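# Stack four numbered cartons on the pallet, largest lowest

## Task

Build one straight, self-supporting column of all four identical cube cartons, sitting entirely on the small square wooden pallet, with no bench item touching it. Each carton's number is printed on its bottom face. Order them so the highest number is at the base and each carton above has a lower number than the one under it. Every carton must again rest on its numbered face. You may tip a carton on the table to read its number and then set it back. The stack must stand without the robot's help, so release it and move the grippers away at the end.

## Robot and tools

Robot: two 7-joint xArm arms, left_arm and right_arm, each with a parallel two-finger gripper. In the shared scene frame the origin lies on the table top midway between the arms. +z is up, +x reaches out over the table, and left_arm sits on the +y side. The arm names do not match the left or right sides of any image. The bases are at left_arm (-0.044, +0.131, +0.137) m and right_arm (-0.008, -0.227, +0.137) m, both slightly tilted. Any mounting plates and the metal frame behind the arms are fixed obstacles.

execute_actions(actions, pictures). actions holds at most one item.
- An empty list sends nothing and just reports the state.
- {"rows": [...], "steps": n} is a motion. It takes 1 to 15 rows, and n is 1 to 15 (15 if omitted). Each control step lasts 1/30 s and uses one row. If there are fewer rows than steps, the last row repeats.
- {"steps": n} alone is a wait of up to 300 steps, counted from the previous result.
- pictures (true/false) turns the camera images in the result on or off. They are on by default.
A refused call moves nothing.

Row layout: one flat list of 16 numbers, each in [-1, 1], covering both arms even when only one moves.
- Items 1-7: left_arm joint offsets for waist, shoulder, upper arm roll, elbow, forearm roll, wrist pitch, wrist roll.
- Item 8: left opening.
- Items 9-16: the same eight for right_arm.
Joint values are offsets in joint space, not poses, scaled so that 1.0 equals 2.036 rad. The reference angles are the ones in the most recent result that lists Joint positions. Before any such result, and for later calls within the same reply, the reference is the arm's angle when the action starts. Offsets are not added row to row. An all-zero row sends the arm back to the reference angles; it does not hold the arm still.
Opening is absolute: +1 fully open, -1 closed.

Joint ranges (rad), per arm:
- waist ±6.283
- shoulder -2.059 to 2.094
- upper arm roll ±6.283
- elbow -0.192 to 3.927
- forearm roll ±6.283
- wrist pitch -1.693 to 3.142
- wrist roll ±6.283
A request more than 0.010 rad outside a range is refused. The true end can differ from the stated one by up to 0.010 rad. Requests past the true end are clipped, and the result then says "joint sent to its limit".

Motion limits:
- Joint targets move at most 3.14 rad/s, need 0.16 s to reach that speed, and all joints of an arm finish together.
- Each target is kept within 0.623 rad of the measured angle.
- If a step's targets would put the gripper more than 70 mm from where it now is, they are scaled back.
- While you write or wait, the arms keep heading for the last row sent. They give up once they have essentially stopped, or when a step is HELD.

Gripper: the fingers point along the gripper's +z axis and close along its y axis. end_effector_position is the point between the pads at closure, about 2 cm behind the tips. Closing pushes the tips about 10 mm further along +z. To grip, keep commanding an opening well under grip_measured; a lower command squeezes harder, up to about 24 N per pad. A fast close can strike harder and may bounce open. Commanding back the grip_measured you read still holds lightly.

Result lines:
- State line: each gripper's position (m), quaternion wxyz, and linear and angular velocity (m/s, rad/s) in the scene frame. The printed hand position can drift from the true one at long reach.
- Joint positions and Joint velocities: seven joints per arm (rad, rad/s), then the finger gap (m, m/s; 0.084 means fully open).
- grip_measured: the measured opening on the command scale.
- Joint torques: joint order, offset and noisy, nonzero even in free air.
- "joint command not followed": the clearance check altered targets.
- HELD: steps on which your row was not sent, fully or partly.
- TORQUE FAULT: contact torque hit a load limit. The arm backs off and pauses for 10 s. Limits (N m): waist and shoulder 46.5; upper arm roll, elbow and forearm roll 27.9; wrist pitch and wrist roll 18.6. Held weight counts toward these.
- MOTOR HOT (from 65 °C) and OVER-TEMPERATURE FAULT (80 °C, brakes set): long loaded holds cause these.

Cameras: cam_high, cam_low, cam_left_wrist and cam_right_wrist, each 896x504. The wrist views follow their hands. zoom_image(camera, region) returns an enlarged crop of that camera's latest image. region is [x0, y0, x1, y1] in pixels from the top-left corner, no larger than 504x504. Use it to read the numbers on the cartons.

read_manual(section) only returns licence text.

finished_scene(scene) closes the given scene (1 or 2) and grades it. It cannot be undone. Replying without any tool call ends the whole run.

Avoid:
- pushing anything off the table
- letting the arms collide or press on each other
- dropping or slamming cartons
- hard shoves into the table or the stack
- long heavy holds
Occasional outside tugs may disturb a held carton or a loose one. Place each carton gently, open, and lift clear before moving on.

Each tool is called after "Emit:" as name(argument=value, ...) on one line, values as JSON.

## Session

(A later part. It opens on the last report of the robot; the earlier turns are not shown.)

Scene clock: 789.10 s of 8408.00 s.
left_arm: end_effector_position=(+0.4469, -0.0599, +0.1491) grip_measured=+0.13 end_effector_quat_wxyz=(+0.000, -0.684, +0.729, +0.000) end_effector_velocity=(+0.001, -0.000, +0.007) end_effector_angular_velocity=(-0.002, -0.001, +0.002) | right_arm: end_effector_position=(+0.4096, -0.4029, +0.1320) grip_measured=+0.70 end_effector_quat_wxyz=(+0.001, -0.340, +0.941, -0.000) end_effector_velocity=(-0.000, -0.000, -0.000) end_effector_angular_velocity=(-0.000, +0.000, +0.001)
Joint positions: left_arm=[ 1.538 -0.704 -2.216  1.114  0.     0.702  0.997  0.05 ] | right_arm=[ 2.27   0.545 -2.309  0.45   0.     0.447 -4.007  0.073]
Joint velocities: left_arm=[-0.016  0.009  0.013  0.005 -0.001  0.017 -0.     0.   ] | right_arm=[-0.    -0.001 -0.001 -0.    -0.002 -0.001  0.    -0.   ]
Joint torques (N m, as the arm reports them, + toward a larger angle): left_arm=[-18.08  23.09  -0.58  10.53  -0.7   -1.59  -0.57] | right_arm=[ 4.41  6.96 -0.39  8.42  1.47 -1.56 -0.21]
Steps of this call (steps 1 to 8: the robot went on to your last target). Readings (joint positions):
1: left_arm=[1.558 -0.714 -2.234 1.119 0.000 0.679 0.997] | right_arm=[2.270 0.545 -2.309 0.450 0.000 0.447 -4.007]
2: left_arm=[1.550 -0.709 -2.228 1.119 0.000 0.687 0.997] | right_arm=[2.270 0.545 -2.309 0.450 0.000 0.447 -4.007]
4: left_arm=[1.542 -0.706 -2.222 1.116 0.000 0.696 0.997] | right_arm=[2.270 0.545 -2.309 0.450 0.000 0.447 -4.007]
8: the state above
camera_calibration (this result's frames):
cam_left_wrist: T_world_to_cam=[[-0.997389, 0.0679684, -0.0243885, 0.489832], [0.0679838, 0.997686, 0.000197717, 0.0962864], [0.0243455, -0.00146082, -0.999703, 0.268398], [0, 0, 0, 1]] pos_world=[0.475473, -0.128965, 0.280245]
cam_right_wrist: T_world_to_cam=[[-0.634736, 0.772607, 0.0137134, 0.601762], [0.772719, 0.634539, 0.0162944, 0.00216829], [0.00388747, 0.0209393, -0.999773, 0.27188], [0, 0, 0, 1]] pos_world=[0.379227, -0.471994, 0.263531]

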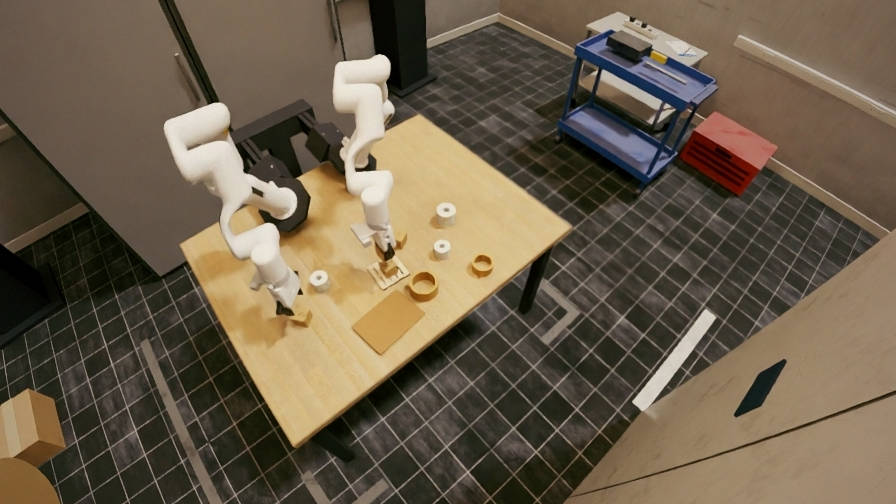

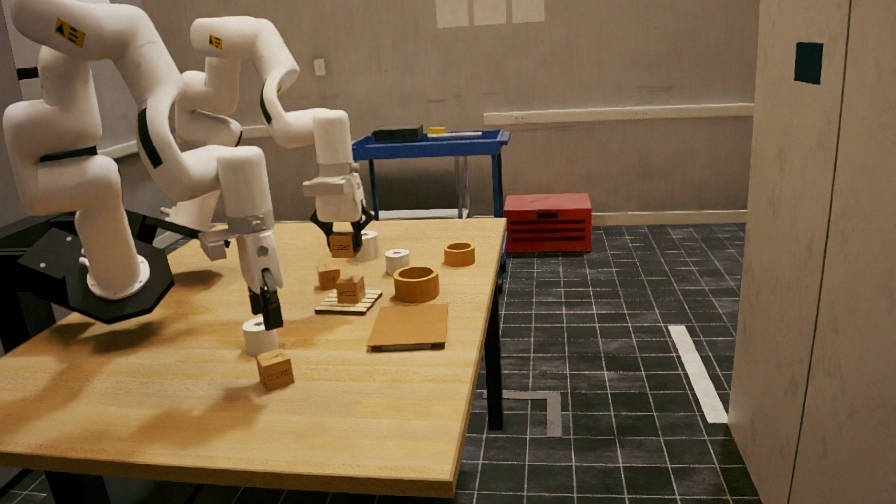

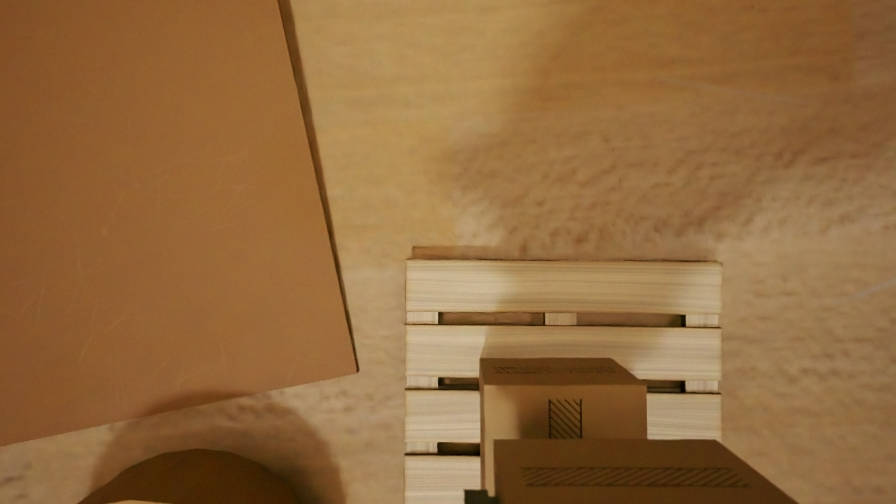

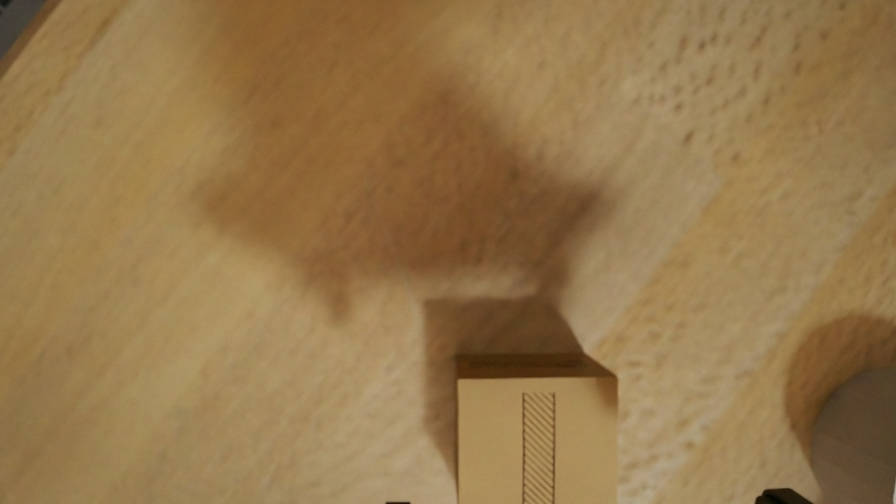

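Emit:
execute_actions(actions=[{"rows":[[-0.1202,0.0842,0.2611,-0.2304,0,-0.1332,-0.0403,-0.4,0,0,0,0,0,0,0,0.7],[-0.1202,0.0842,0.2611,-0.2304,0,-0.1332,-0.0403,-0.4,0,0,0,0,0,0,0,0.7],[-0.1202,0.0842,0.2611,-0.2304,0,-0.1332,-0.0403,-0.4,0,0,0,0,0,0,0,0.7],[-0.1202,0.0842,0.2611,-0.2304,0,-0.1332,-0.0403,-0.4,-0.2465,0.0418,0.6065,0.2317,0,0.0923,0.0005,0.7]]}], pictures=false)

Emit:
execute_actions(actions=[{"steps":30}])

Scene clock: 821.80 s of 8408.00 s.
left_arm: end_effector_position=(+0.4360, +0.0917, +0.1234) grip_measured=+0.13 end_effector_quat_wxyz=(-0.010, +0.791, -0.612, +0.002) end_effector_velocity=(-0.127, +0.335, -0.091) end_effector_angular_velocity=(-0.063, +0.070, +0.797) | right_arm: end_effector_position=(+0.4951, -0.3607, +0.1634) grip_measured=+0.70 end_effector_quat_wxyz=(+0.000, -0.423, +0.904, -0.056) end_effector_velocity=(+0.146, +0.332, +0.015) end_effector_angular_velocity=(-0.105, +0.035, +0.815)
Joint positions: left_arm=[ 1.356 -0.576 -1.821  0.767  0.     0.501  0.936  0.05 ] | right_arm=[ 2.     0.591 -1.906  0.705  0.     0.547 -4.006  0.073]
Joint velocities: left_arm=[-0.444  0.313  0.975 -0.865 -0.001 -0.498 -0.15  -0.   ] | right_arm=[-0.561  0.095  1.263  0.523 -0.002  0.212  0.001 -0.   ]
Joint torques (N m, as the arm reports them, + toward a larger angle): left_arm=[-14.9    8.22  -0.58   9.15  -0.74  -1.39  -0.83] | right_arm=[ 7.64  2.45 -1.7   8.68  1.11 -1.44 -0.01]
Steps of this call (steps 1 to 30: the robot went on to your last target; steps 31 to 100: nothing new was sent; then 28.87 s passed at rest; steps 101 to 115: all 15 steps of this action). Readings (joint positions):
101: left_arm=[1.536 -0.703 -2.215 1.115 0.000 0.703 0.997] | right_arm=[2.270 0.545 -2.309 0.450 0.000 0.447 -4.007]
102: left_arm=[1.534 -0.702 -2.213 1.113 0.000 0.701 0.996] | right_arm=[2.270 0.545 -2.309 0.450 0.000 0.447 -4.007]
104: left_arm=[1.514 -0.690 -2.179 1.081 0.000 0.681 0.990] | right_arm=[2.270 0.545 -2.309 0.450 0.000 0.447 -4.007]
108: left_arm=[1.459 -0.648 -2.043 0.964 0.000 0.616 0.971] | right_arm=[2.202 0.555 -2.227 0.508 0.001 0.474 -4.006]
115: the state above

Scene clock: 822.80 s of 8408.00 s.
left_arm: end_effector_position=(+0.4135, +0.1349, +0.1096) grip_measured=+0.13 end_effector_quat_wxyz=(-0.001, +0.824, -0.567, -0.001) end_effector_velocity=(-0.000, -0.000, +0.000) end_effector_angular_velocity=(-0.002, +0.000, +0.001) | right_arm: end_effector_position=(+0.4479, -0.0621, +0.1495) grip_measured=+0.70 end_effector_quat_wxyz=(+0.001, +0.682, -0.731, +0.001) end_effector_velocity=(-0.006, +0.010, -0.002) end_effector_angular_velocity=(+0.006, +0.012, +0.019)
Joint positions: left_arm=[ 1.293 -0.533 -1.685  0.645  0.     0.431  0.915  0.05 ] | right_arm=[ 1.769  0.63  -1.08   0.92   0.     0.635 -4.006  0.073]
Joint velocities: left_arm=[-0.     0.002  0.    -0.    -0.001 -0.     0.    -0.   ] | right_arm=[-0.023  0.     0.04   0.012  0.     0.006  0.    -0.   ]
Joint torques (N m, as the arm reports them, + toward a larger angle): left_arm=[-12.98   4.37  -0.54   8.38  -0.66  -1.58  -0.62] | right_arm=[ 9.66 -8.97 -0.19  9.72  0.92 -1.59 -0.05]
Steps of this call (steps 1 to 30: the robot went on to your last target). Readings (joint positions):
1: left_arm=[1.342 -0.566 -1.789 0.738 0.000 0.485 0.931] | right_arm=[1.983 0.594 -1.865 0.721 0.000 0.554 -4.006]
2: left_arm=[1.328 -0.556 -1.759 0.712 0.000 0.470 0.927] | right_arm=[1.967 0.596 -1.825 0.736 0.000 0.560 -4.006]
4: left_arm=[1.311 -0.543 -1.718 0.674 0.000 0.450 0.920] | right_arm=[1.942 0.601 -1.751 0.760 0.000 0.570 -4.006]
8: left_arm=[1.297 -0.535 -1.694 0.652 0.000 0.435 0.916] | right_arm=[1.903 0.607 -1.613 0.795 0.000 0.584 -4.006]
30: the state above
camera_calibration (this result's frames):
cam_left_wrist: T_world_to_cam=[[-0.935721, -0.351845, -0.0251147, 0.473545], [-0.351975, 0.936009, 0.00085172, 0.0860916], [0.0232079, 0.00963671, -0.999684, 0.228949], [0, 0, 0, 1]] pos_world=[0.468095, 0.0838253, 0.240696]
cam_right_wrist: T_world_to_cam=[[-0.997043, 0.075402, 0.0148116, 0.48136], [0.0755733, 0.997075, 0.01137, 0.0915352], [-0.013911, 0.0124558, -0.999826, 0.289449], [0, 0, 0, 1]] pos_world=[0.477046, -0.131168, 0.281228]

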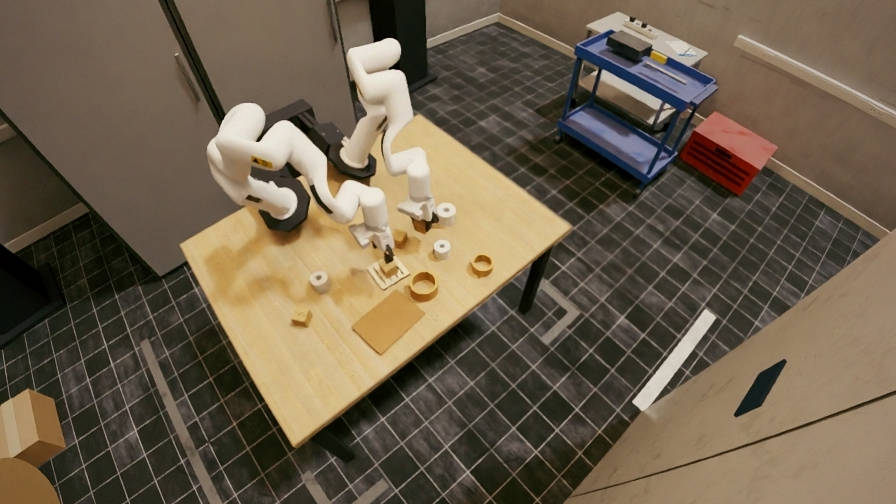

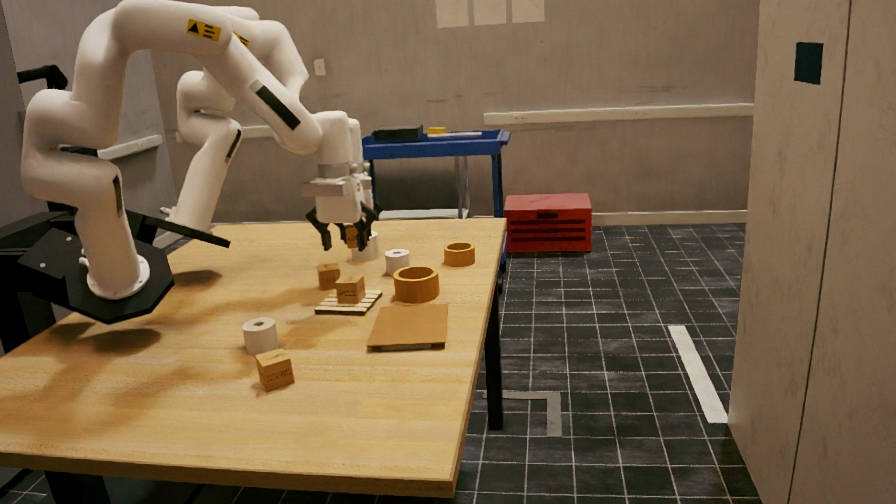

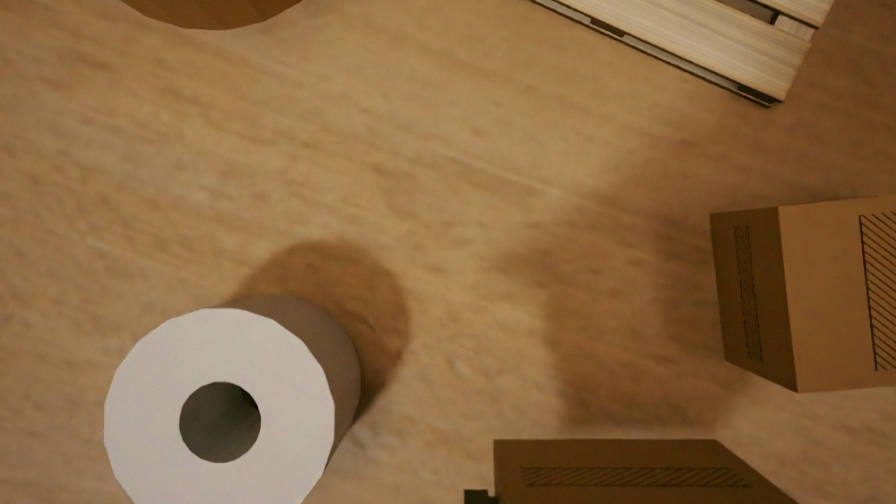

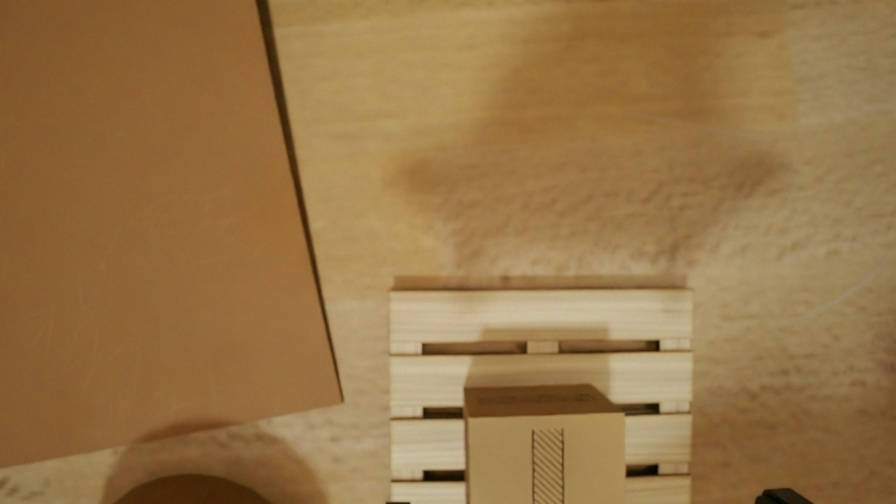

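Emit:
execute_actions(actions=[{"rows":[[0.03,-0.002,-0.025,0.0005,0,-0.015,0,-0.4,-0.0866,0.0387,0.0793,0.0083,0,-0.0584,0.0093,0.7],[0.06,-0.005,-0.051,0.0015,0,-0.03,0,-0.4,-0.0866,0.0387,0.0793,0.0083,0,-0.0584,0.0093,0.7],[0.09,-0.009,-0.076,0.003,0,-0.044,0,-0.4,-0.0866,0.0387,0.0793,0.0083,0,-0.0584,0.0093,0.7],[0.1188,-0.0137,-0.1011,0.0051,0,-0.0581,0,-0.4,-0.0866,0.0387,0.0793,0.0083,0,-0.0584,0.0093,0.7],[0.1188,-0.0137,-0.1011,0.0051,0,-0.0581,0,-0.4,-0.0866,0.0387,0.0793,0.0083,0,-0.0584,0.0093,0.7],[0.145,-0.019,-0.123,0.0078,0,-0.071,0,-0.4,-0.0866,0.0387,0.0793,0.0083,0,-0.0584,0.0093,0.7],[0.17,-0.025,-0.144,0.0107,0,-0.083,0,-0.4,-0.0866,0.0387,0.0793,0.0083,0,-0.0584,0.0093,0.7],[0.19,-0.03,-0.161,0.0132,0,-0.0925,0,-0.4,-0.0866,0.0387,0.0793,0.0083,0,-0.0584,0.0093,0.7],[0.205,-0.034,-0.173,0.0152,0,-0.0997,0,-0.4,-0.0866,0.0387,0.0793,0.0083,0,-0.0584,0.0093,0.7],[0.215,-0.037,-0.1813,0.0166,0,-0.1045,0,-0.4,-0.0866,0.0387,0.0793,0.0083,0,-0.0584,0.0093,0.7],[0.221,-0.0386,-0.1863,0.0175,0,-0.1074,0,-0.4,-0.0866,0.0387,0.0793,0.0083,0,-0.0584,0.0093,0.7],[0.2263,-0.0401,-0.1907,0.0183,0,-0.1099,0,-0.4,-0.0866,0.0387,0.0793,0.0083,0,-0.0584,0.0093,0.7]]}], pictures=false)

Emit:
execute_actions(actions=[{"steps":12}])

Scene clock: 851.83 s of 8408.00 s.
left_arm: end_effector_position=(+0.4135, +0.1371, +0.0376) grip_measured=+0.13 end_effector_quat_wxyz=(-0.002, +0.824, -0.567, -0.002) end_effector_velocity=(-0.009, +0.001, -0.090) end_effector_angular_velocity=(-0.012, +0.016, +0.007) | right_arm: end_effector_position=(+0.4461, -0.0490, +0.1009) grip_measured=+0.70 end_effector_quat_wxyz=(-0.001, +0.684, -0.730, +0.000) end_effector_velocity=(-0.001, +0.002, -0.006) end_effector_angular_velocity=(+0.003, +0.001, +0.000)
Joint positions: left_arm=[ 1.714 -0.605 -2.038  0.676  0.     0.228  0.915  0.05 ] | right_arm=[ 1.595  0.707 -0.921  0.938  0.     0.517 -3.987  0.073]
Joint velocities: left_arm=[ 0.479 -0.118 -0.394  0.054 -0.    -0.23   0.    -0.   ] | right_arm=[-0.021  0.008  0.02   0.001  0.    -0.016  0.003 -0.   ]
Joint torques (N m, as the arm reports them, + toward a larger angle): left_arm=[-21.61  17.87   0.06   7.21  -0.66  -1.65  -0.63] | right_arm=[  9.07 -12.62  -0.65   8.65   1.36  -1.52  -0.16]
Steps of this call (steps 1 to 15: the robot went on to your last target; steps 16 to 90: nothing new was sent; then 25.53 s passed at rest; steps 91 to 105: all 15 steps of this action). Readings (joint positions):
91: left_arm=[1.293 -0.533 -1.685 0.645 0.000 0.431 0.915] | right_arm=[1.768 0.630 -1.074 0.922 0.000 0.635 -4.006]
92: left_arm=[1.296 -0.533 -1.688 0.645 0.000 0.429 0.915] | right_arm=[1.765 0.631 -1.071 0.922 0.000 0.633 -4.005]
94: left_arm=[1.330 -0.535 -1.718 0.648 0.000 0.411 0.915] | right_arm=[1.728 0.646 -1.038 0.928 0.000 0.605 -4.001]
98: left_arm=[1.477 -0.554 -1.840 0.653 0.000 0.341 0.915] | right_arm=[1.622 0.697 -0.946 0.931 0.000 0.539 -3.990]
105: the state above

Scene clock: 852.23 s of 8408.00 s.
left_arm: end_effector_position=(+0.4138, +0.1354, +0.0309) grip_measured=+0.13 end_effector_quat_wxyz=(-0.001, +0.824, -0.567, -0.000) end_effector_velocity=(-0.001, +0.001, -0.002) end_effector_angular_velocity=(+0.001, +0.003, +0.001) | right_arm: end_effector_position=(+0.4457, -0.0492, +0.0999) grip_measured=+0.70 end_effector_quat_wxyz=(-0.000, +0.684, -0.730, +0.000) end_effector_velocity=(+0.000, -0.000, -0.000) end_effector_angular_velocity=(-0.000, +0.000, -0.000)
Joint positions: left_arm=[ 1.753 -0.614 -2.073  0.683  0.     0.207  0.915  0.05 ] | right_arm=[ 1.593  0.708 -0.919  0.937  0.     0.516 -3.987  0.073]
Joint velocities: left_arm=[ 0.008 -0.002 -0.005 -0.     0.    -0.002 -0.    -0.   ] | right_arm=[-0.001  0.001  0.     0.     0.     0.     0.    -0.   ]
Joint torques (N m, as the arm reports them, + toward a larger angle): left_arm=[-14.95  16.07  -0.49   6.63  -0.66  -1.58  -0.57] | right_arm=[ 10.07 -12.16  -0.46   9.15   1.34  -1.8    0.25]
Steps of this call (steps 1 to 12: the robot went on to your last target). Readings (joint positions):
1: left_arm=[1.727 -0.608 -2.049 0.678 0.000 0.221 0.915] | right_arm=[1.595 0.707 -0.920 0.938 0.000 0.517 -3.987]
2: left_arm=[1.736 -0.610 -2.057 0.679 0.000 0.217 0.915] | right_arm=[1.594 0.707 -0.920 0.937 0.000 0.517 -3.987]
4: left_arm=[1.745 -0.612 -2.065 0.681 0.000 0.212 0.915] | right_arm=[1.594 0.708 -0.920 0.937 0.000 0.516 -3.987]
8: left_arm=[1.751 -0.613 -2.071 0.683 0.000 0.208 0.915] | right_arm=[1.593 0.708 -0.919 0.937 0.000 0.516 -3.987]
12: the state above
camera_calibration (this result's frames):
cam_left_wrist: T_world_to_cam=[[-0.935487, -0.352399, -0.0260732, 0.472079], [-0.352543, 0.935795, 0.000997656, 0.0860516], [0.0240476, 0.0101252, -0.99966, 0.14983], [0, 0, 0, 1]] pos_world=[0.468357, 0.0843165, 0.162002]
cam_right_wrist: T_world_to_cam=[[-0.997406, 0.070493, 0.0145374, 0.478859], [0.0706888, 0.997408, 0.0134272, 0.0813493], [-0.0135532, 0.01442, -0.999804, 0.239632], [0, 0, 0, 1]] pos_world=[0.475115, -0.11835, 0.231532]

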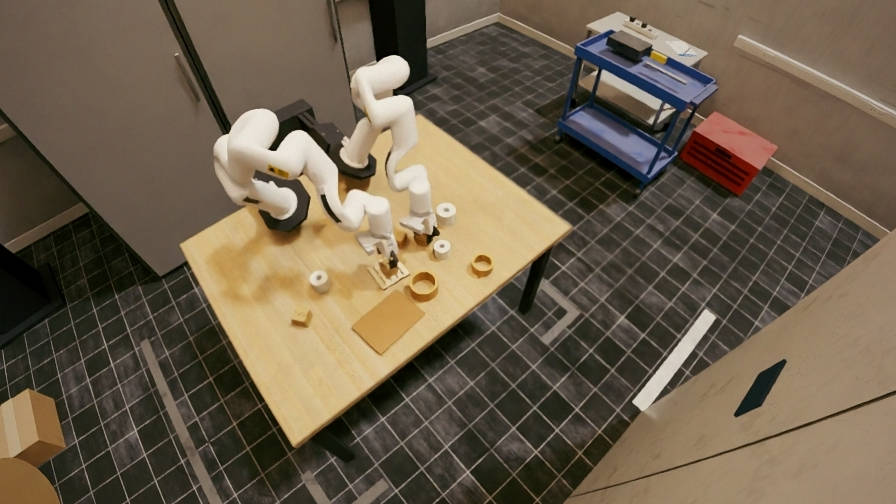

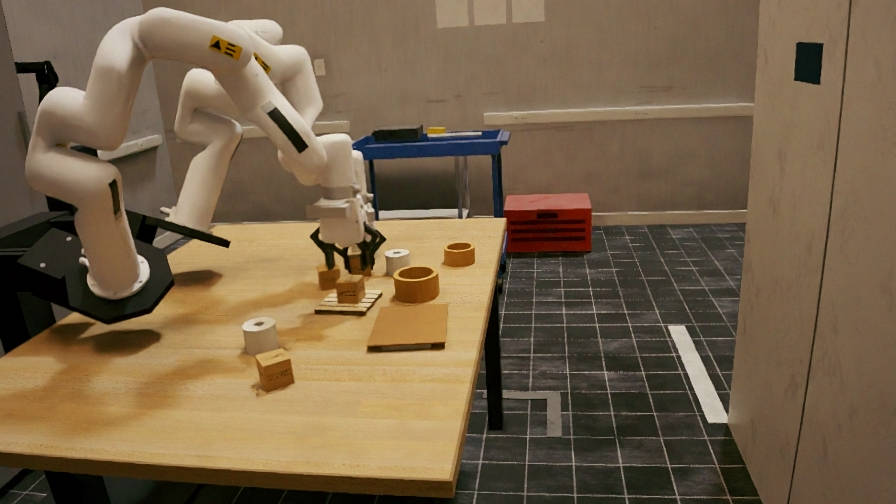

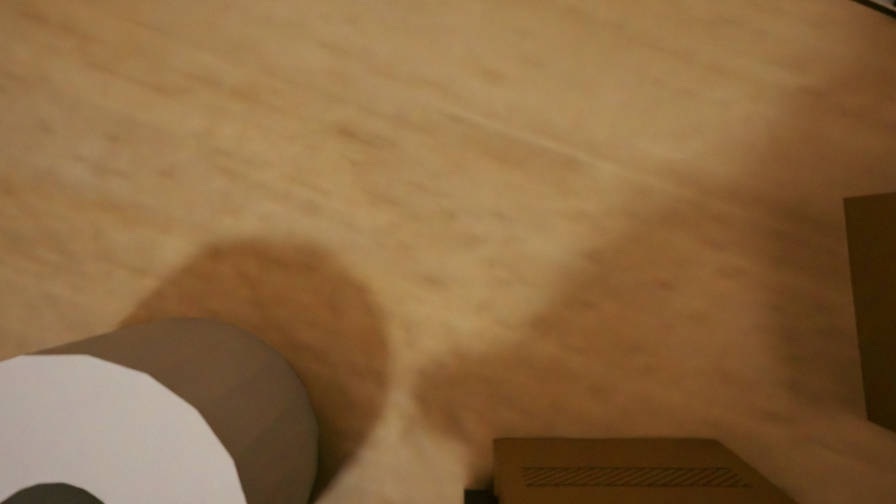

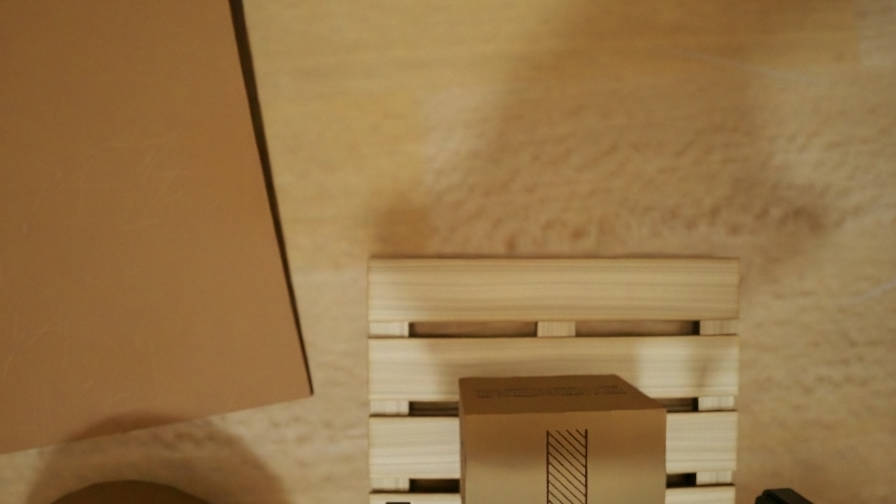

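Emit:
execute_actions(actions=[{"rows":[[0,0,0,0,0,0,0,-0.1,-0.022,0.012,0.017,0.0015,0,-0.017,0,0.7],[0,0,0,0,0,0,0,0.15,-0.0451,0.025,0.0335,0.0041,0,-0.0346,0,0.7],[0,0,0,0,0,0,0,0.35,-0.0451,0.025,0.0335,0.0041,0,-0.0346,0,0.7],[0,0,0,0,0,0,0,0.55,-0.065,0.038,0.048,0.0075,0,-0.05,0,0.7],[0,0,0,0,0,0,0,0.7,-0.0844,0.0509,0.0614,0.0118,0,-0.0649,0,0.7],[0,0,0,0,0,0,0,0.7,-0.0844,0.0509,0.0614,0.0118,0,-0.0649,0,0.7],[-0.035,0.01,0.029,-0.005,0,0.017,0,0.7,-0.0844,0.0509,0.0614,0.0118,0,-0.0649,0,0.7],[-0.07,0.019,0.058,-0.01,0,0.034,0,0.7,-0.0844,0.0509,0.0614,0.0118,0,-0.0649,0,0.7],[-0.1071,0.0261,0.0894,-0.0136,0,0.052,0,0.7,-0.0844,0.0509,0.0614,0.0118,0,-0.0649,0,0.7],[-0.1071,0.0261,0.0894,-0.0136,0,0.052,0,0.7,-0.0844,0.0509,0.0614,0.0118,0,-0.0649,0,0.6],[-0.165,0.035,0.139,-0.017,0,0.08,0,0.7,-0.0844,0.0509,0.0614,0.0118,0,-0.0649,0,0.5],[-0.2258,0.04,0.1909,-0.0187,0,0.1099,0,0.7,-0.0844,0.0509,0.0614,0.0118,0,-0.0649,0,0.4],[-0.2258,0.04,0.1909,-0.0187,0,0.1099,0,0.7,-0.0844,0.0509,0.0614,0.0118,0,-0.0649,0,0.3],[-0.2258,0.04,0.1909,-0.0187,0,0.1099,0,0.7,-0.0844,0.0509,0.0614,0.0118,0,-0.0649,0,0.24],[-0.2258,0.04,0.1909,-0.0187,0,0.1099,0,0.7,-0.0844,0.0509,0.0614,0.0118,0,-0.0649,0,0.2]]}], pictures=false)

Emit:
execute_actions(actions=[{"steps":8}], pictures=false)

Emit:
execute_actions(actions=[{"rows":[[0,0,0,0,0,0,0,0.7,0,0,0,0,0,0,0,0.1],[0,0,0,0,0,0,0,0.7,0,0,0,0,0,0,0,0],[0,0,0,0,0,0,0,0.7,0,0,0,0,0,0,0,-0.15],[0,0,0,0,0,0,0,0.7,0,0,0,0,0,0,0,-0.3],[0,0,0,0,0,0,0,0.7,0,0,0,0,0,0,0,-0.4],[0,0,0,0,0,0,0,0.7,0,0,0,0,0,0,0,-0.4],[0,0,0,0,0,0,0,0.7,0,0,0,0,0,0,0,-0.4],[0,0,0,0,0,0,0,0.7,0.02,-0.013,-0.014,-0.004,0,0.015,0,-0.4],[0,0,0,0,0,0,0,0.7,0.0393,-0.0259,-0.0279,-0.0078,0,0.0304,0,-0.4],[0,0,0,0,0,0,0,0.7,0.06,-0.038,-0.044,-0.01,0,0.047,0,-0.4],[0,0,0,0,0,0,0,0.7,0.0844,-0.0509,-0.0614,-0.0118,0,0.0649,0,-0.4]]}], pictures=false)

Emit:
execute_actions(actions=[{"steps":8}])

Scene clock: 896.47 s of 8408.00 s.
left_arm: end_effector_position=(+0.4156, +0.1363, +0.0787) grip_measured=+0.70 end_effector_quat_wxyz=(-0.004, +0.824, -0.567, -0.001) end_effector_velocity=(+0.018, -0.020, +0.289) end_effector_angular_velocity=(-0.025, -0.052, -0.022) | right_arm: end_effector_position=(+0.4458, -0.0492, +0.0429) grip_measured=+0.28 end_effector_quat_wxyz=(+0.000, +0.684, -0.730, +0.000) end_effector_velocity=(+0.005, +0.011, -0.004) end_effector_angular_velocity=(+0.025, -0.016, +0.005)
Joint positions: left_arm=[ 1.483 -0.558 -1.845  0.656  0.     0.338  0.915  0.073] | right_arm=[ 1.425  0.809 -0.797  0.961  0.     0.387 -3.987  0.056]
Joint velocities: left_arm=[-1.659  0.25   1.384 -0.079  0.     0.778  0.     0.   ] | right_arm=[-0.03   0.014  0.031  0.018  0.    -0.036 -0.    -0.075]
Joint torques (N m, as the arm reports them, + toward a larger angle): left_arm=[-10.96   8.3   -1.     7.69  -0.48  -1.59  -0.48] | right_arm=[ 10.43 -15.04  -0.92   7.     0.96  -1.53  -0.06]
Steps of this call (steps 1 to 30: the robot went on to your last target; steps 31 to 100: nothing new was sent; then 40.40 s passed at rest; steps 101 to 115: all 15 steps of this action). Readings (joint positions):
101: left_arm=[1.754 -0.614 -2.073 0.682 0.000 0.207 0.915] | right_arm=[1.593 0.708 -0.919 0.937 0.000 0.516 -3.987]
102: left_arm=[1.754 -0.614 -2.073 0.682 0.000 0.207 0.915] | right_arm=[1.590 0.710 -0.916 0.938 0.000 0.513 -3.987]
104: left_arm=[1.753 -0.614 -2.073 0.683 0.000 0.207 0.915] | right_arm=[1.564 0.723 -0.896 0.942 0.000 0.491 -3.987]
108: left_arm=[1.750 -0.613 -2.070 0.682 0.000 0.209 0.915] | right_arm=[1.474 0.779 -0.832 0.951 0.000 0.425 -3.987]
115: the state above

Scene clock: 896.73 s of 8408.00 s.
left_arm: end_effector_position=(+0.4131, +0.1356, +0.1078) grip_measured=+0.70 end_effector_quat_wxyz=(-0.001, +0.824, -0.567, -0.001) end_effector_velocity=(-0.007, +0.008, +0.010) end_effector_angular_velocity=(+0.004, +0.022, +0.016) | right_arm: end_effector_position=(+0.4457, -0.0492, +0.0418) grip_measured=+0.19 end_effector_quat_wxyz=(+0.000, +0.684, -0.730, +0.000) end_effector_velocity=(-0.000, -0.001, -0.002) end_effector_angular_velocity=(-0.002, +0.001, -0.001)
Joint positions: left_arm=[ 1.303 -0.534 -1.692  0.644  0.     0.427  0.915  0.073] | right_arm=[ 1.422  0.811 -0.794  0.961  0.     0.384 -3.987  0.052]
Joint velocities: left_arm=[-0.088  0.011  0.091 -0.014 -0.     0.054  0.    -0.   ] | right_arm=[-0.004  0.003  0.001 -0.    -0.    -0.002 -0.    -0.   ]
Joint torques (N m, as the arm reports them, + toward a larger angle): left_arm=[-11.74   4.18  -0.36   8.53  -0.8   -1.39  -0.6 ] | right_arm=[  9.44 -15.63  -0.46   7.81   1.27  -1.61  -0.22]
Steps of this call (steps 1 to 8: the robot went on to your last target). Readings (joint positions):
1: left_arm=[1.430 -0.551 -1.801 0.654 0.000 0.363 0.915] | right_arm=[1.424 0.810 -0.796 0.961 0.000 0.386 -3.987]
2: left_arm=[1.386 -0.545 -1.765 0.652 0.000 0.384 0.915] | right_arm=[1.423 0.810 -0.795 0.962 0.000 0.385 -3.987]
4: left_arm=[1.333 -0.537 -1.721 0.649 0.000 0.409 0.915] | right_arm=[1.422 0.811 -0.795 0.961 0.000 0.384 -3.987]
8: the state above

Scene clock: 897.23 s of 8408.00 s.
left_arm: end_effector_position=(+0.4131, +0.1356, +0.1077) grip_measured=+0.70 end_effector_quat_wxyz=(-0.001, +0.824, -0.567, -0.001) end_effector_velocity=(+0.000, -0.000, +0.000) end_effector_angular_velocity=(-0.001, -0.001, -0.001) | right_arm: end_effector_position=(+0.4480, -0.0476, +0.0870) grip_measured=+0.13 end_effector_quat_wxyz=(-0.003, +0.684, -0.730, +0.001) end_effector_velocity=(+0.024, +0.053, +0.225) end_effector_angular_velocity=(+0.131, -0.082, +0.025)
Joint positions: left_arm=[ 1.303 -0.534 -1.692  0.644  0.     0.427  0.915  0.073] | right_arm=[ 1.549  0.732 -0.887  0.945  0.     0.48  -3.987  0.05 ]
Joint velocities: left_arm=[-0.001  0.001  0.     0.    -0.    -0.     0.    -0.   ] | right_arm=[ 0.576 -0.361 -0.383  0.001  0.     0.383 -0.     0.   ]
Joint torques (N m, as the arm reports them, + toward a larger angle): left_arm=[-13.     4.51  -0.41   8.42  -0.79  -1.52  -0.66] | right_arm=[ 3.92 -6.66  0.45  5.74  0.8  -1.14 -0.11]
Steps of this call (steps 1 to 15: all 15 steps of this action). Readings (joint positions):
1: left_arm=[1.300 -0.533 -1.690 0.644 0.000 0.428 0.915] | right_arm=[1.421 0.811 -0.794 0.961 0.000 0.384 -3.987]
2: left_arm=[1.300 -0.533 -1.689 0.644 0.000 0.428 0.915] | right_arm=[1.421 0.811 -0.794 0.961 0.001 0.384 -3.987]
4: left_arm=[1.301 -0.533 -1.690 0.644 0.000 0.428 0.915] | right_arm=[1.422 0.811 -0.794 0.961 0.000 0.384 -3.987]
8: left_arm=[1.303 -0.534 -1.692 0.644 0.000 0.427 0.915] | right_arm=[1.422 0.811 -0.794 0.961 0.000 0.384 -3.987]
15: the state above

Scene clock: 897.50 s of 8408.00 s.
left_arm: end_effector_position=(+0.4131, +0.1356, +0.1078) grip_measured=+0.70 end_effector_quat_wxyz=(-0.001, +0.824, -0.567, -0.001) end_effector_velocity=(+0.000, -0.000, +0.000) end_effector_angular_velocity=(-0.001, -0.001, +0.000) | right_arm: end_effector_position=(+0.4456, -0.0496, +0.0990) grip_measured=+0.13 end_effector_quat_wxyz=(+0.000, +0.684, -0.730, +0.000) end_effector_velocity=(+0.001, +0.001, +0.007) end_effector_angular_velocity=(+0.001, -0.000, -0.000)
Joint positions: left_arm=[ 1.303 -0.534 -1.692  0.644  0.     0.427  0.915  0.073] | right_arm=[ 1.591  0.709 -0.918  0.937  0.     0.515 -3.987  0.05 ]
Joint velocities: left_arm=[-0.     0.    -0.     0.    -0.001 -0.001  0.     0.   ] | right_arm=[ 0.02  -0.011 -0.015  0.001  0.     0.017 -0.    -0.   ]
Joint torques (N m, as the arm reports them, + toward a larger angle): left_arm=[-13.     4.45  -0.32   8.28  -0.58  -1.42  -0.56] | right_arm=[  9.64 -12.12  -0.79   8.82   1.63  -1.8   -0.15]
Steps of this call (steps 1 to 8: the robot went on to your last target). Readings (joint positions):
1: left_arm=[1.303 -0.534 -1.692 0.644 0.000 0.427 0.915] | right_arm=[1.565 0.722 -0.897 0.945 0.000 0.491 -3.987]
2: left_arm=[1.303 -0.534 -1.692 0.644 0.000 0.427 0.915] | right_arm=[1.575 0.717 -0.904 0.944 0.000 0.499 -3.987]
4: left_arm=[1.303 -0.534 -1.692 0.644 0.000 0.427 0.915] | right_arm=[1.585 0.712 -0.912 0.940 0.000 0.508 -3.987]
8: the state above
camera_calibration (this result's frames):
cam_left_wrist: T_world_to_cam=[[-0.935416, -0.352699, -0.0245112, 0.473314], [-0.352855, 0.935676, 0.00220331, 0.0855698], [0.0221574, 0.0107099, -0.999697, 0.227394], [0, 0, 0, 1]] pos_world=[0.467901, 0.0844364, 0.238738]
cam_right_wrist: T_world_to_cam=[[-0.997377, 0.0708085, 0.0150279, 0.478699], [0.0710005, 0.997396, 0.0126553, 0.0817001], [-0.0140926, 0.0136891, -0.999807, 0.238937], [0, 0, 0, 1]] pos_world=[0.47501, -0.118654, 0.230663]

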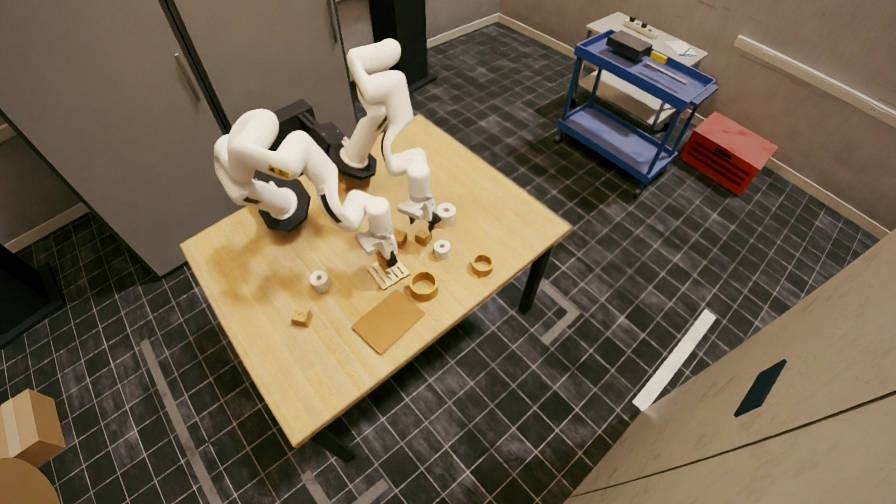

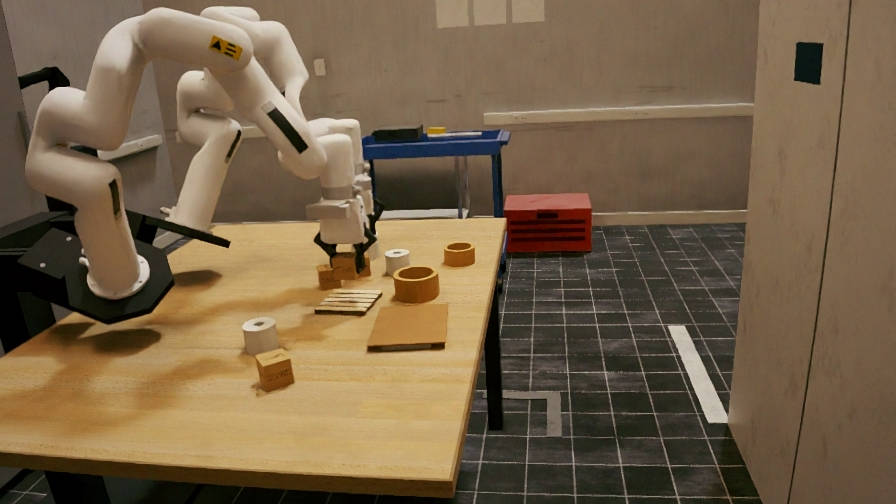

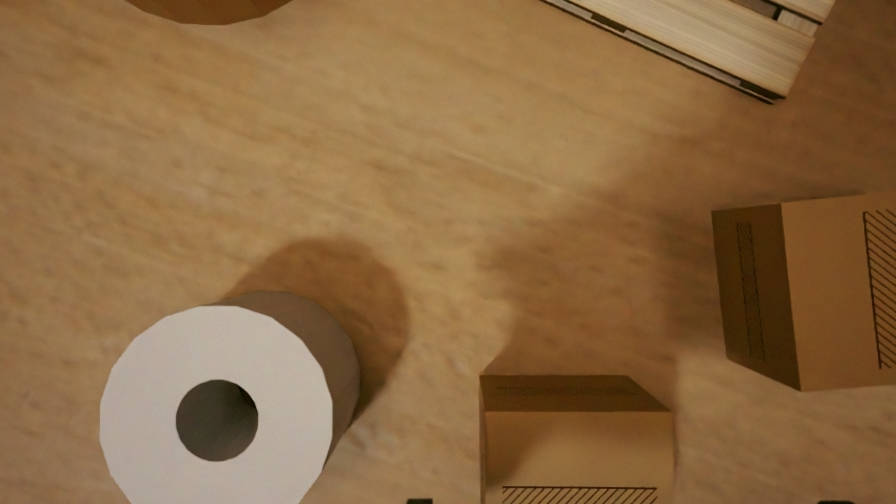

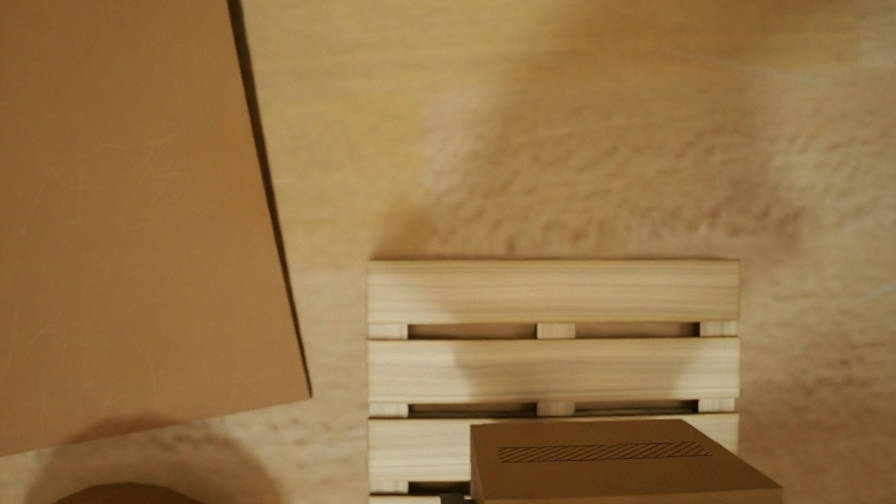

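Emit:
execute_actions(actions=[{"rows":[[0,0,0,0,0,0,0,0.7,0.1174,-0.032,-0.2203,-0.0732,0,0.0017,0,-0.4],[0,0,0,0,0,0,0,0.7,0.1174,-0.032,-0.2203,-0.0732,0,0.0017,0,-0.4],[0,0,0,0,0,0,0,0.7,0.1174,-0.032,-0.2203,-0.0732,0,0.0017,0,-0.4],[0,0,0,0,0,0,0,0.7,0.1174,-0.032,-0.2203,-0.0732,0,0.0017,0,-0.4],[0,0,0,0,0,0,0,0.7,0.1174,-0.032,-0.2203,-0.0732,0,0.0017,0,-0.4],[0,0,0,0,0,0,0,0.7,0.1174,-0.032,-0.2203,-0.0732,0,0.0017,0,-0.4],[0,0,0,0,0,0,0,0.7,0.176,-0.048,-0.33,-0.11,0,0.0025,0,-0.4],[-0.0227,-0.0223,-0.0984,-0.0314,0,-0.0252,-0.1631,0.7,0.176,-0.048,-0.33,-0.11,0,0.0025,0,-0.4],[-0.0227,-0.0223,-0.0984,-0.0314,0,-0.0252,-0.1631,0.7,0.176,-0.048,-0.33,-0.11,0,0.0025,0,-0.4],[-0.0227,-0.0223,-0.0984,-0.0314,0,-0.0252,-0.1631,0.7,0.176,-0.048,-0.33,-0.11,0,0.0025,0,-0.4],[-0.0227,-0.0223,-0.0984,-0.0314,0,-0.0252,-0.1631,0.7,0.176,-0.048,-0.33,-0.11,0,0.0025,0,-0.4],[-0.0227,-0.0223,-0.0984,-0.0314,0,-0.0252,-0.1631,0.7,0.2348,-0.0639,-0.4406,-0.1464,0,0.0034,0,-0.4]]}], pictures=false)

Emit:
execute_actions(actions=[{"steps":18}])

Scene clock: 919.43 s of 8408.00 s.
left_arm: end_effector_position=(+0.3810, +0.0808, +0.1031) grip_measured=+0.70 end_effector_quat_wxyz=(-0.000, +0.837, -0.546, +0.001) end_effector_velocity=(-0.213, -0.286, -0.032) end_effector_angular_velocity=(+0.002, +0.017, +0.229) | right_arm: end_effector_position=(+0.4849, -0.1913, +0.1360) grip_measured=+0.13 end_effector_quat_wxyz=(+0.002, -0.582, +0.812, -0.047) end_effector_velocity=(+0.023, -0.350, +0.082) end_effector_angular_velocity=(-0.032, -0.083, -0.724)
Joint positions: left_arm=[ 1.272 -0.562 -1.819  0.605  0.     0.394  0.709  0.073] | right_arm=[ 1.847  0.639 -1.398  0.778  0.001  0.519 -3.987  0.05 ]
Joint velocities: left_arm=[-0.172 -0.162 -0.726 -0.227  0.003 -0.162 -1.123 -0.   ] | right_arm=[ 0.668 -0.181 -1.258 -0.417 -0.001  0.009 -0.    -0.   ]
Joint torques (N m, as the arm reports them, + toward a larger angle): left_arm=[-9.02  9.05  1.77  8.04 -0.88 -1.54 -0.36] | right_arm=[ 8.43 -4.   -1.84  8.67  1.47 -1.55 -0.03]
Steps of this call (steps 1 to 30: the robot went on to your last target; steps 31 to 100: nothing new was sent; then 18.10 s passed at rest; steps 101 to 115: all 15 steps of this action). Readings (joint positions):
101: left_arm=[1.303 -0.534 -1.692 0.644 0.000 0.427 0.915] | right_arm=[1.593 0.708 -0.919 0.937 0.000 0.516 -3.987]
102: left_arm=[1.303 -0.534 -1.692 0.644 0.000 0.427 0.915] | right_arm=[1.595 0.707 -0.922 0.936 0.000 0.516 -3.987]
104: left_arm=[1.303 -0.534 -1.692 0.644 0.000 0.427 0.915] | right_arm=[1.617 0.703 -0.958 0.923 0.000 0.516 -3.987]
108: left_arm=[1.303 -0.534 -1.692 0.644 0.000 0.427 0.915] | right_arm=[1.698 0.679 -1.119 0.871 0.001 0.517 -3.987]
115: the state above

Scene clock: 920.03 s of 8408.00 s.
left_arm: end_effector_position=(+0.3584, +0.0544, +0.0991) grip_measured=+0.70 end_effector_quat_wxyz=(-0.000, +0.848, -0.530, -0.000) end_effector_velocity=(-0.001, -0.001, +0.000) end_effector_angular_velocity=(-0.000, -0.000, -0.003) | right_arm: end_effector_position=(+0.4704, -0.2941, +0.1515) grip_measured=+0.13 end_effector_quat_wxyz=(+0.002, -0.481, +0.876, -0.036) end_effector_velocity=(-0.002, -0.007, -0.001) end_effector_angular_velocity=(+0.002, +0.004, -0.018)
Joint positions: left_arm=[ 1.257 -0.579 -1.892  0.581  0.     0.375  0.583  0.073] | right_arm=[ 2.068  0.58  -1.812  0.64   0.     0.521 -3.987  0.05 ]
Joint velocities: left_arm=[-0.001 -0.    -0.003 -0.001  0.001 -0.001 -0.002  0.   ] | right_arm=[ 0.008 -0.004 -0.025 -0.008 -0.001  0.     0.    -0.   ]
Joint torques (N m, as the arm reports them, + toward a larger angle): left_arm=[-12.48   9.13  -0.41   8.02  -0.7   -1.55  -0.56] | right_arm=[ 6.39  2.12 -0.69  9.16  1.18 -1.65 -0.15]
Steps of this call (steps 1 to 18: the robot went on to your last target). Readings (joint positions):
1: left_arm=[1.267 -0.567 -1.842 0.598 0.000 0.389 0.674] | right_arm=[1.869 0.633 -1.440 0.764 0.001 0.519 -3.987]
2: left_arm=[1.263 -0.571 -1.859 0.592 0.001 0.385 0.646] | right_arm=[1.892 0.627 -1.483 0.749 0.001 0.519 -3.987]
4: left_arm=[1.259 -0.576 -1.879 0.585 0.000 0.380 0.612] | right_arm=[1.939 0.614 -1.572 0.720 0.000 0.520 -3.987]
8: left_arm=[1.258 -0.578 -1.888 0.582 0.000 0.376 0.589] | right_arm=[2.028 0.590 -1.741 0.664 0.001 0.521 -3.987]
18: the state above
camera_calibration (this result's frames):
cam_left_wrist: T_world_to_cam=[[-0.900854, -0.433436, -0.0243885, 0.385309], [-0.433568, 0.901121, 0.0000964001, 0.173241], [0.0219352, 0.0106609, -0.999703, 0.220907], [0, 0, 0, 1]] pos_world=[0.417373, 0.00854097, 0.230222]
cam_right_wrist: T_world_to_cam=[[-0.83944, 0.541176, -0.0496883, 0.593816], [0.542485, 0.839889, -0.0172219, 0.0595536], [0.0324125, -0.0414119, -0.998616, 0.256896], [0, 0, 0, 1]] pos_world=[0.457839, -0.360739, 0.287071]

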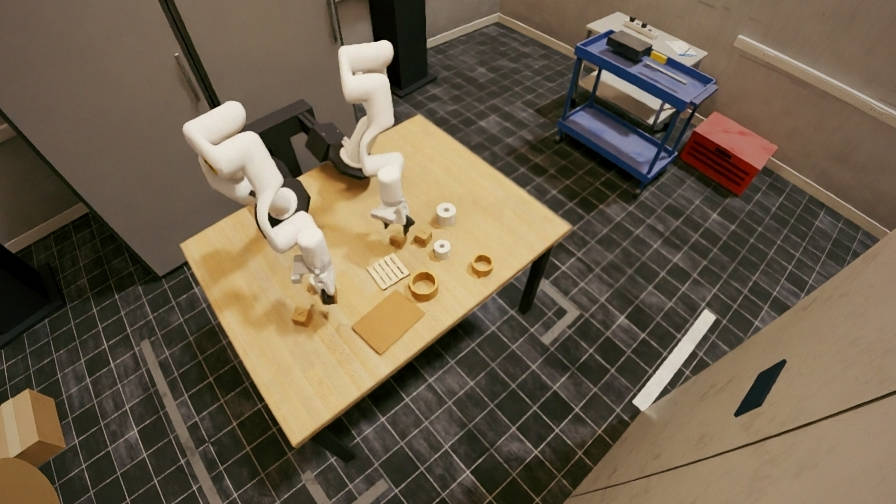

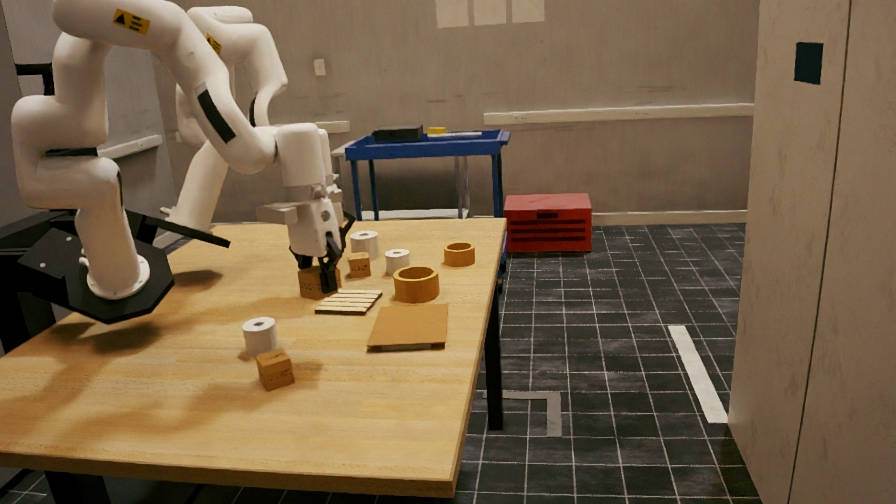

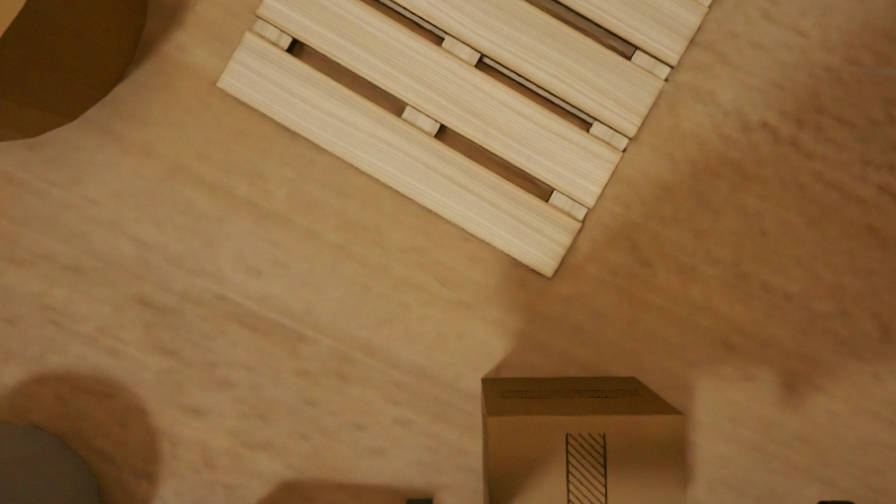

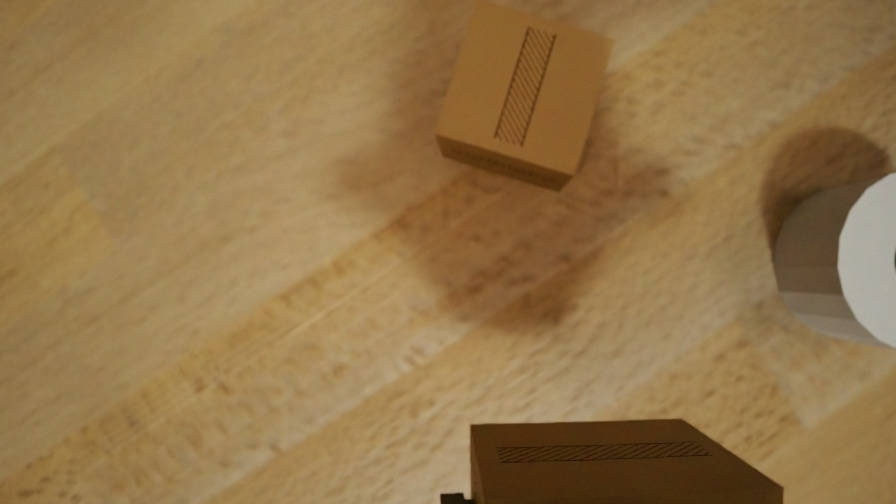

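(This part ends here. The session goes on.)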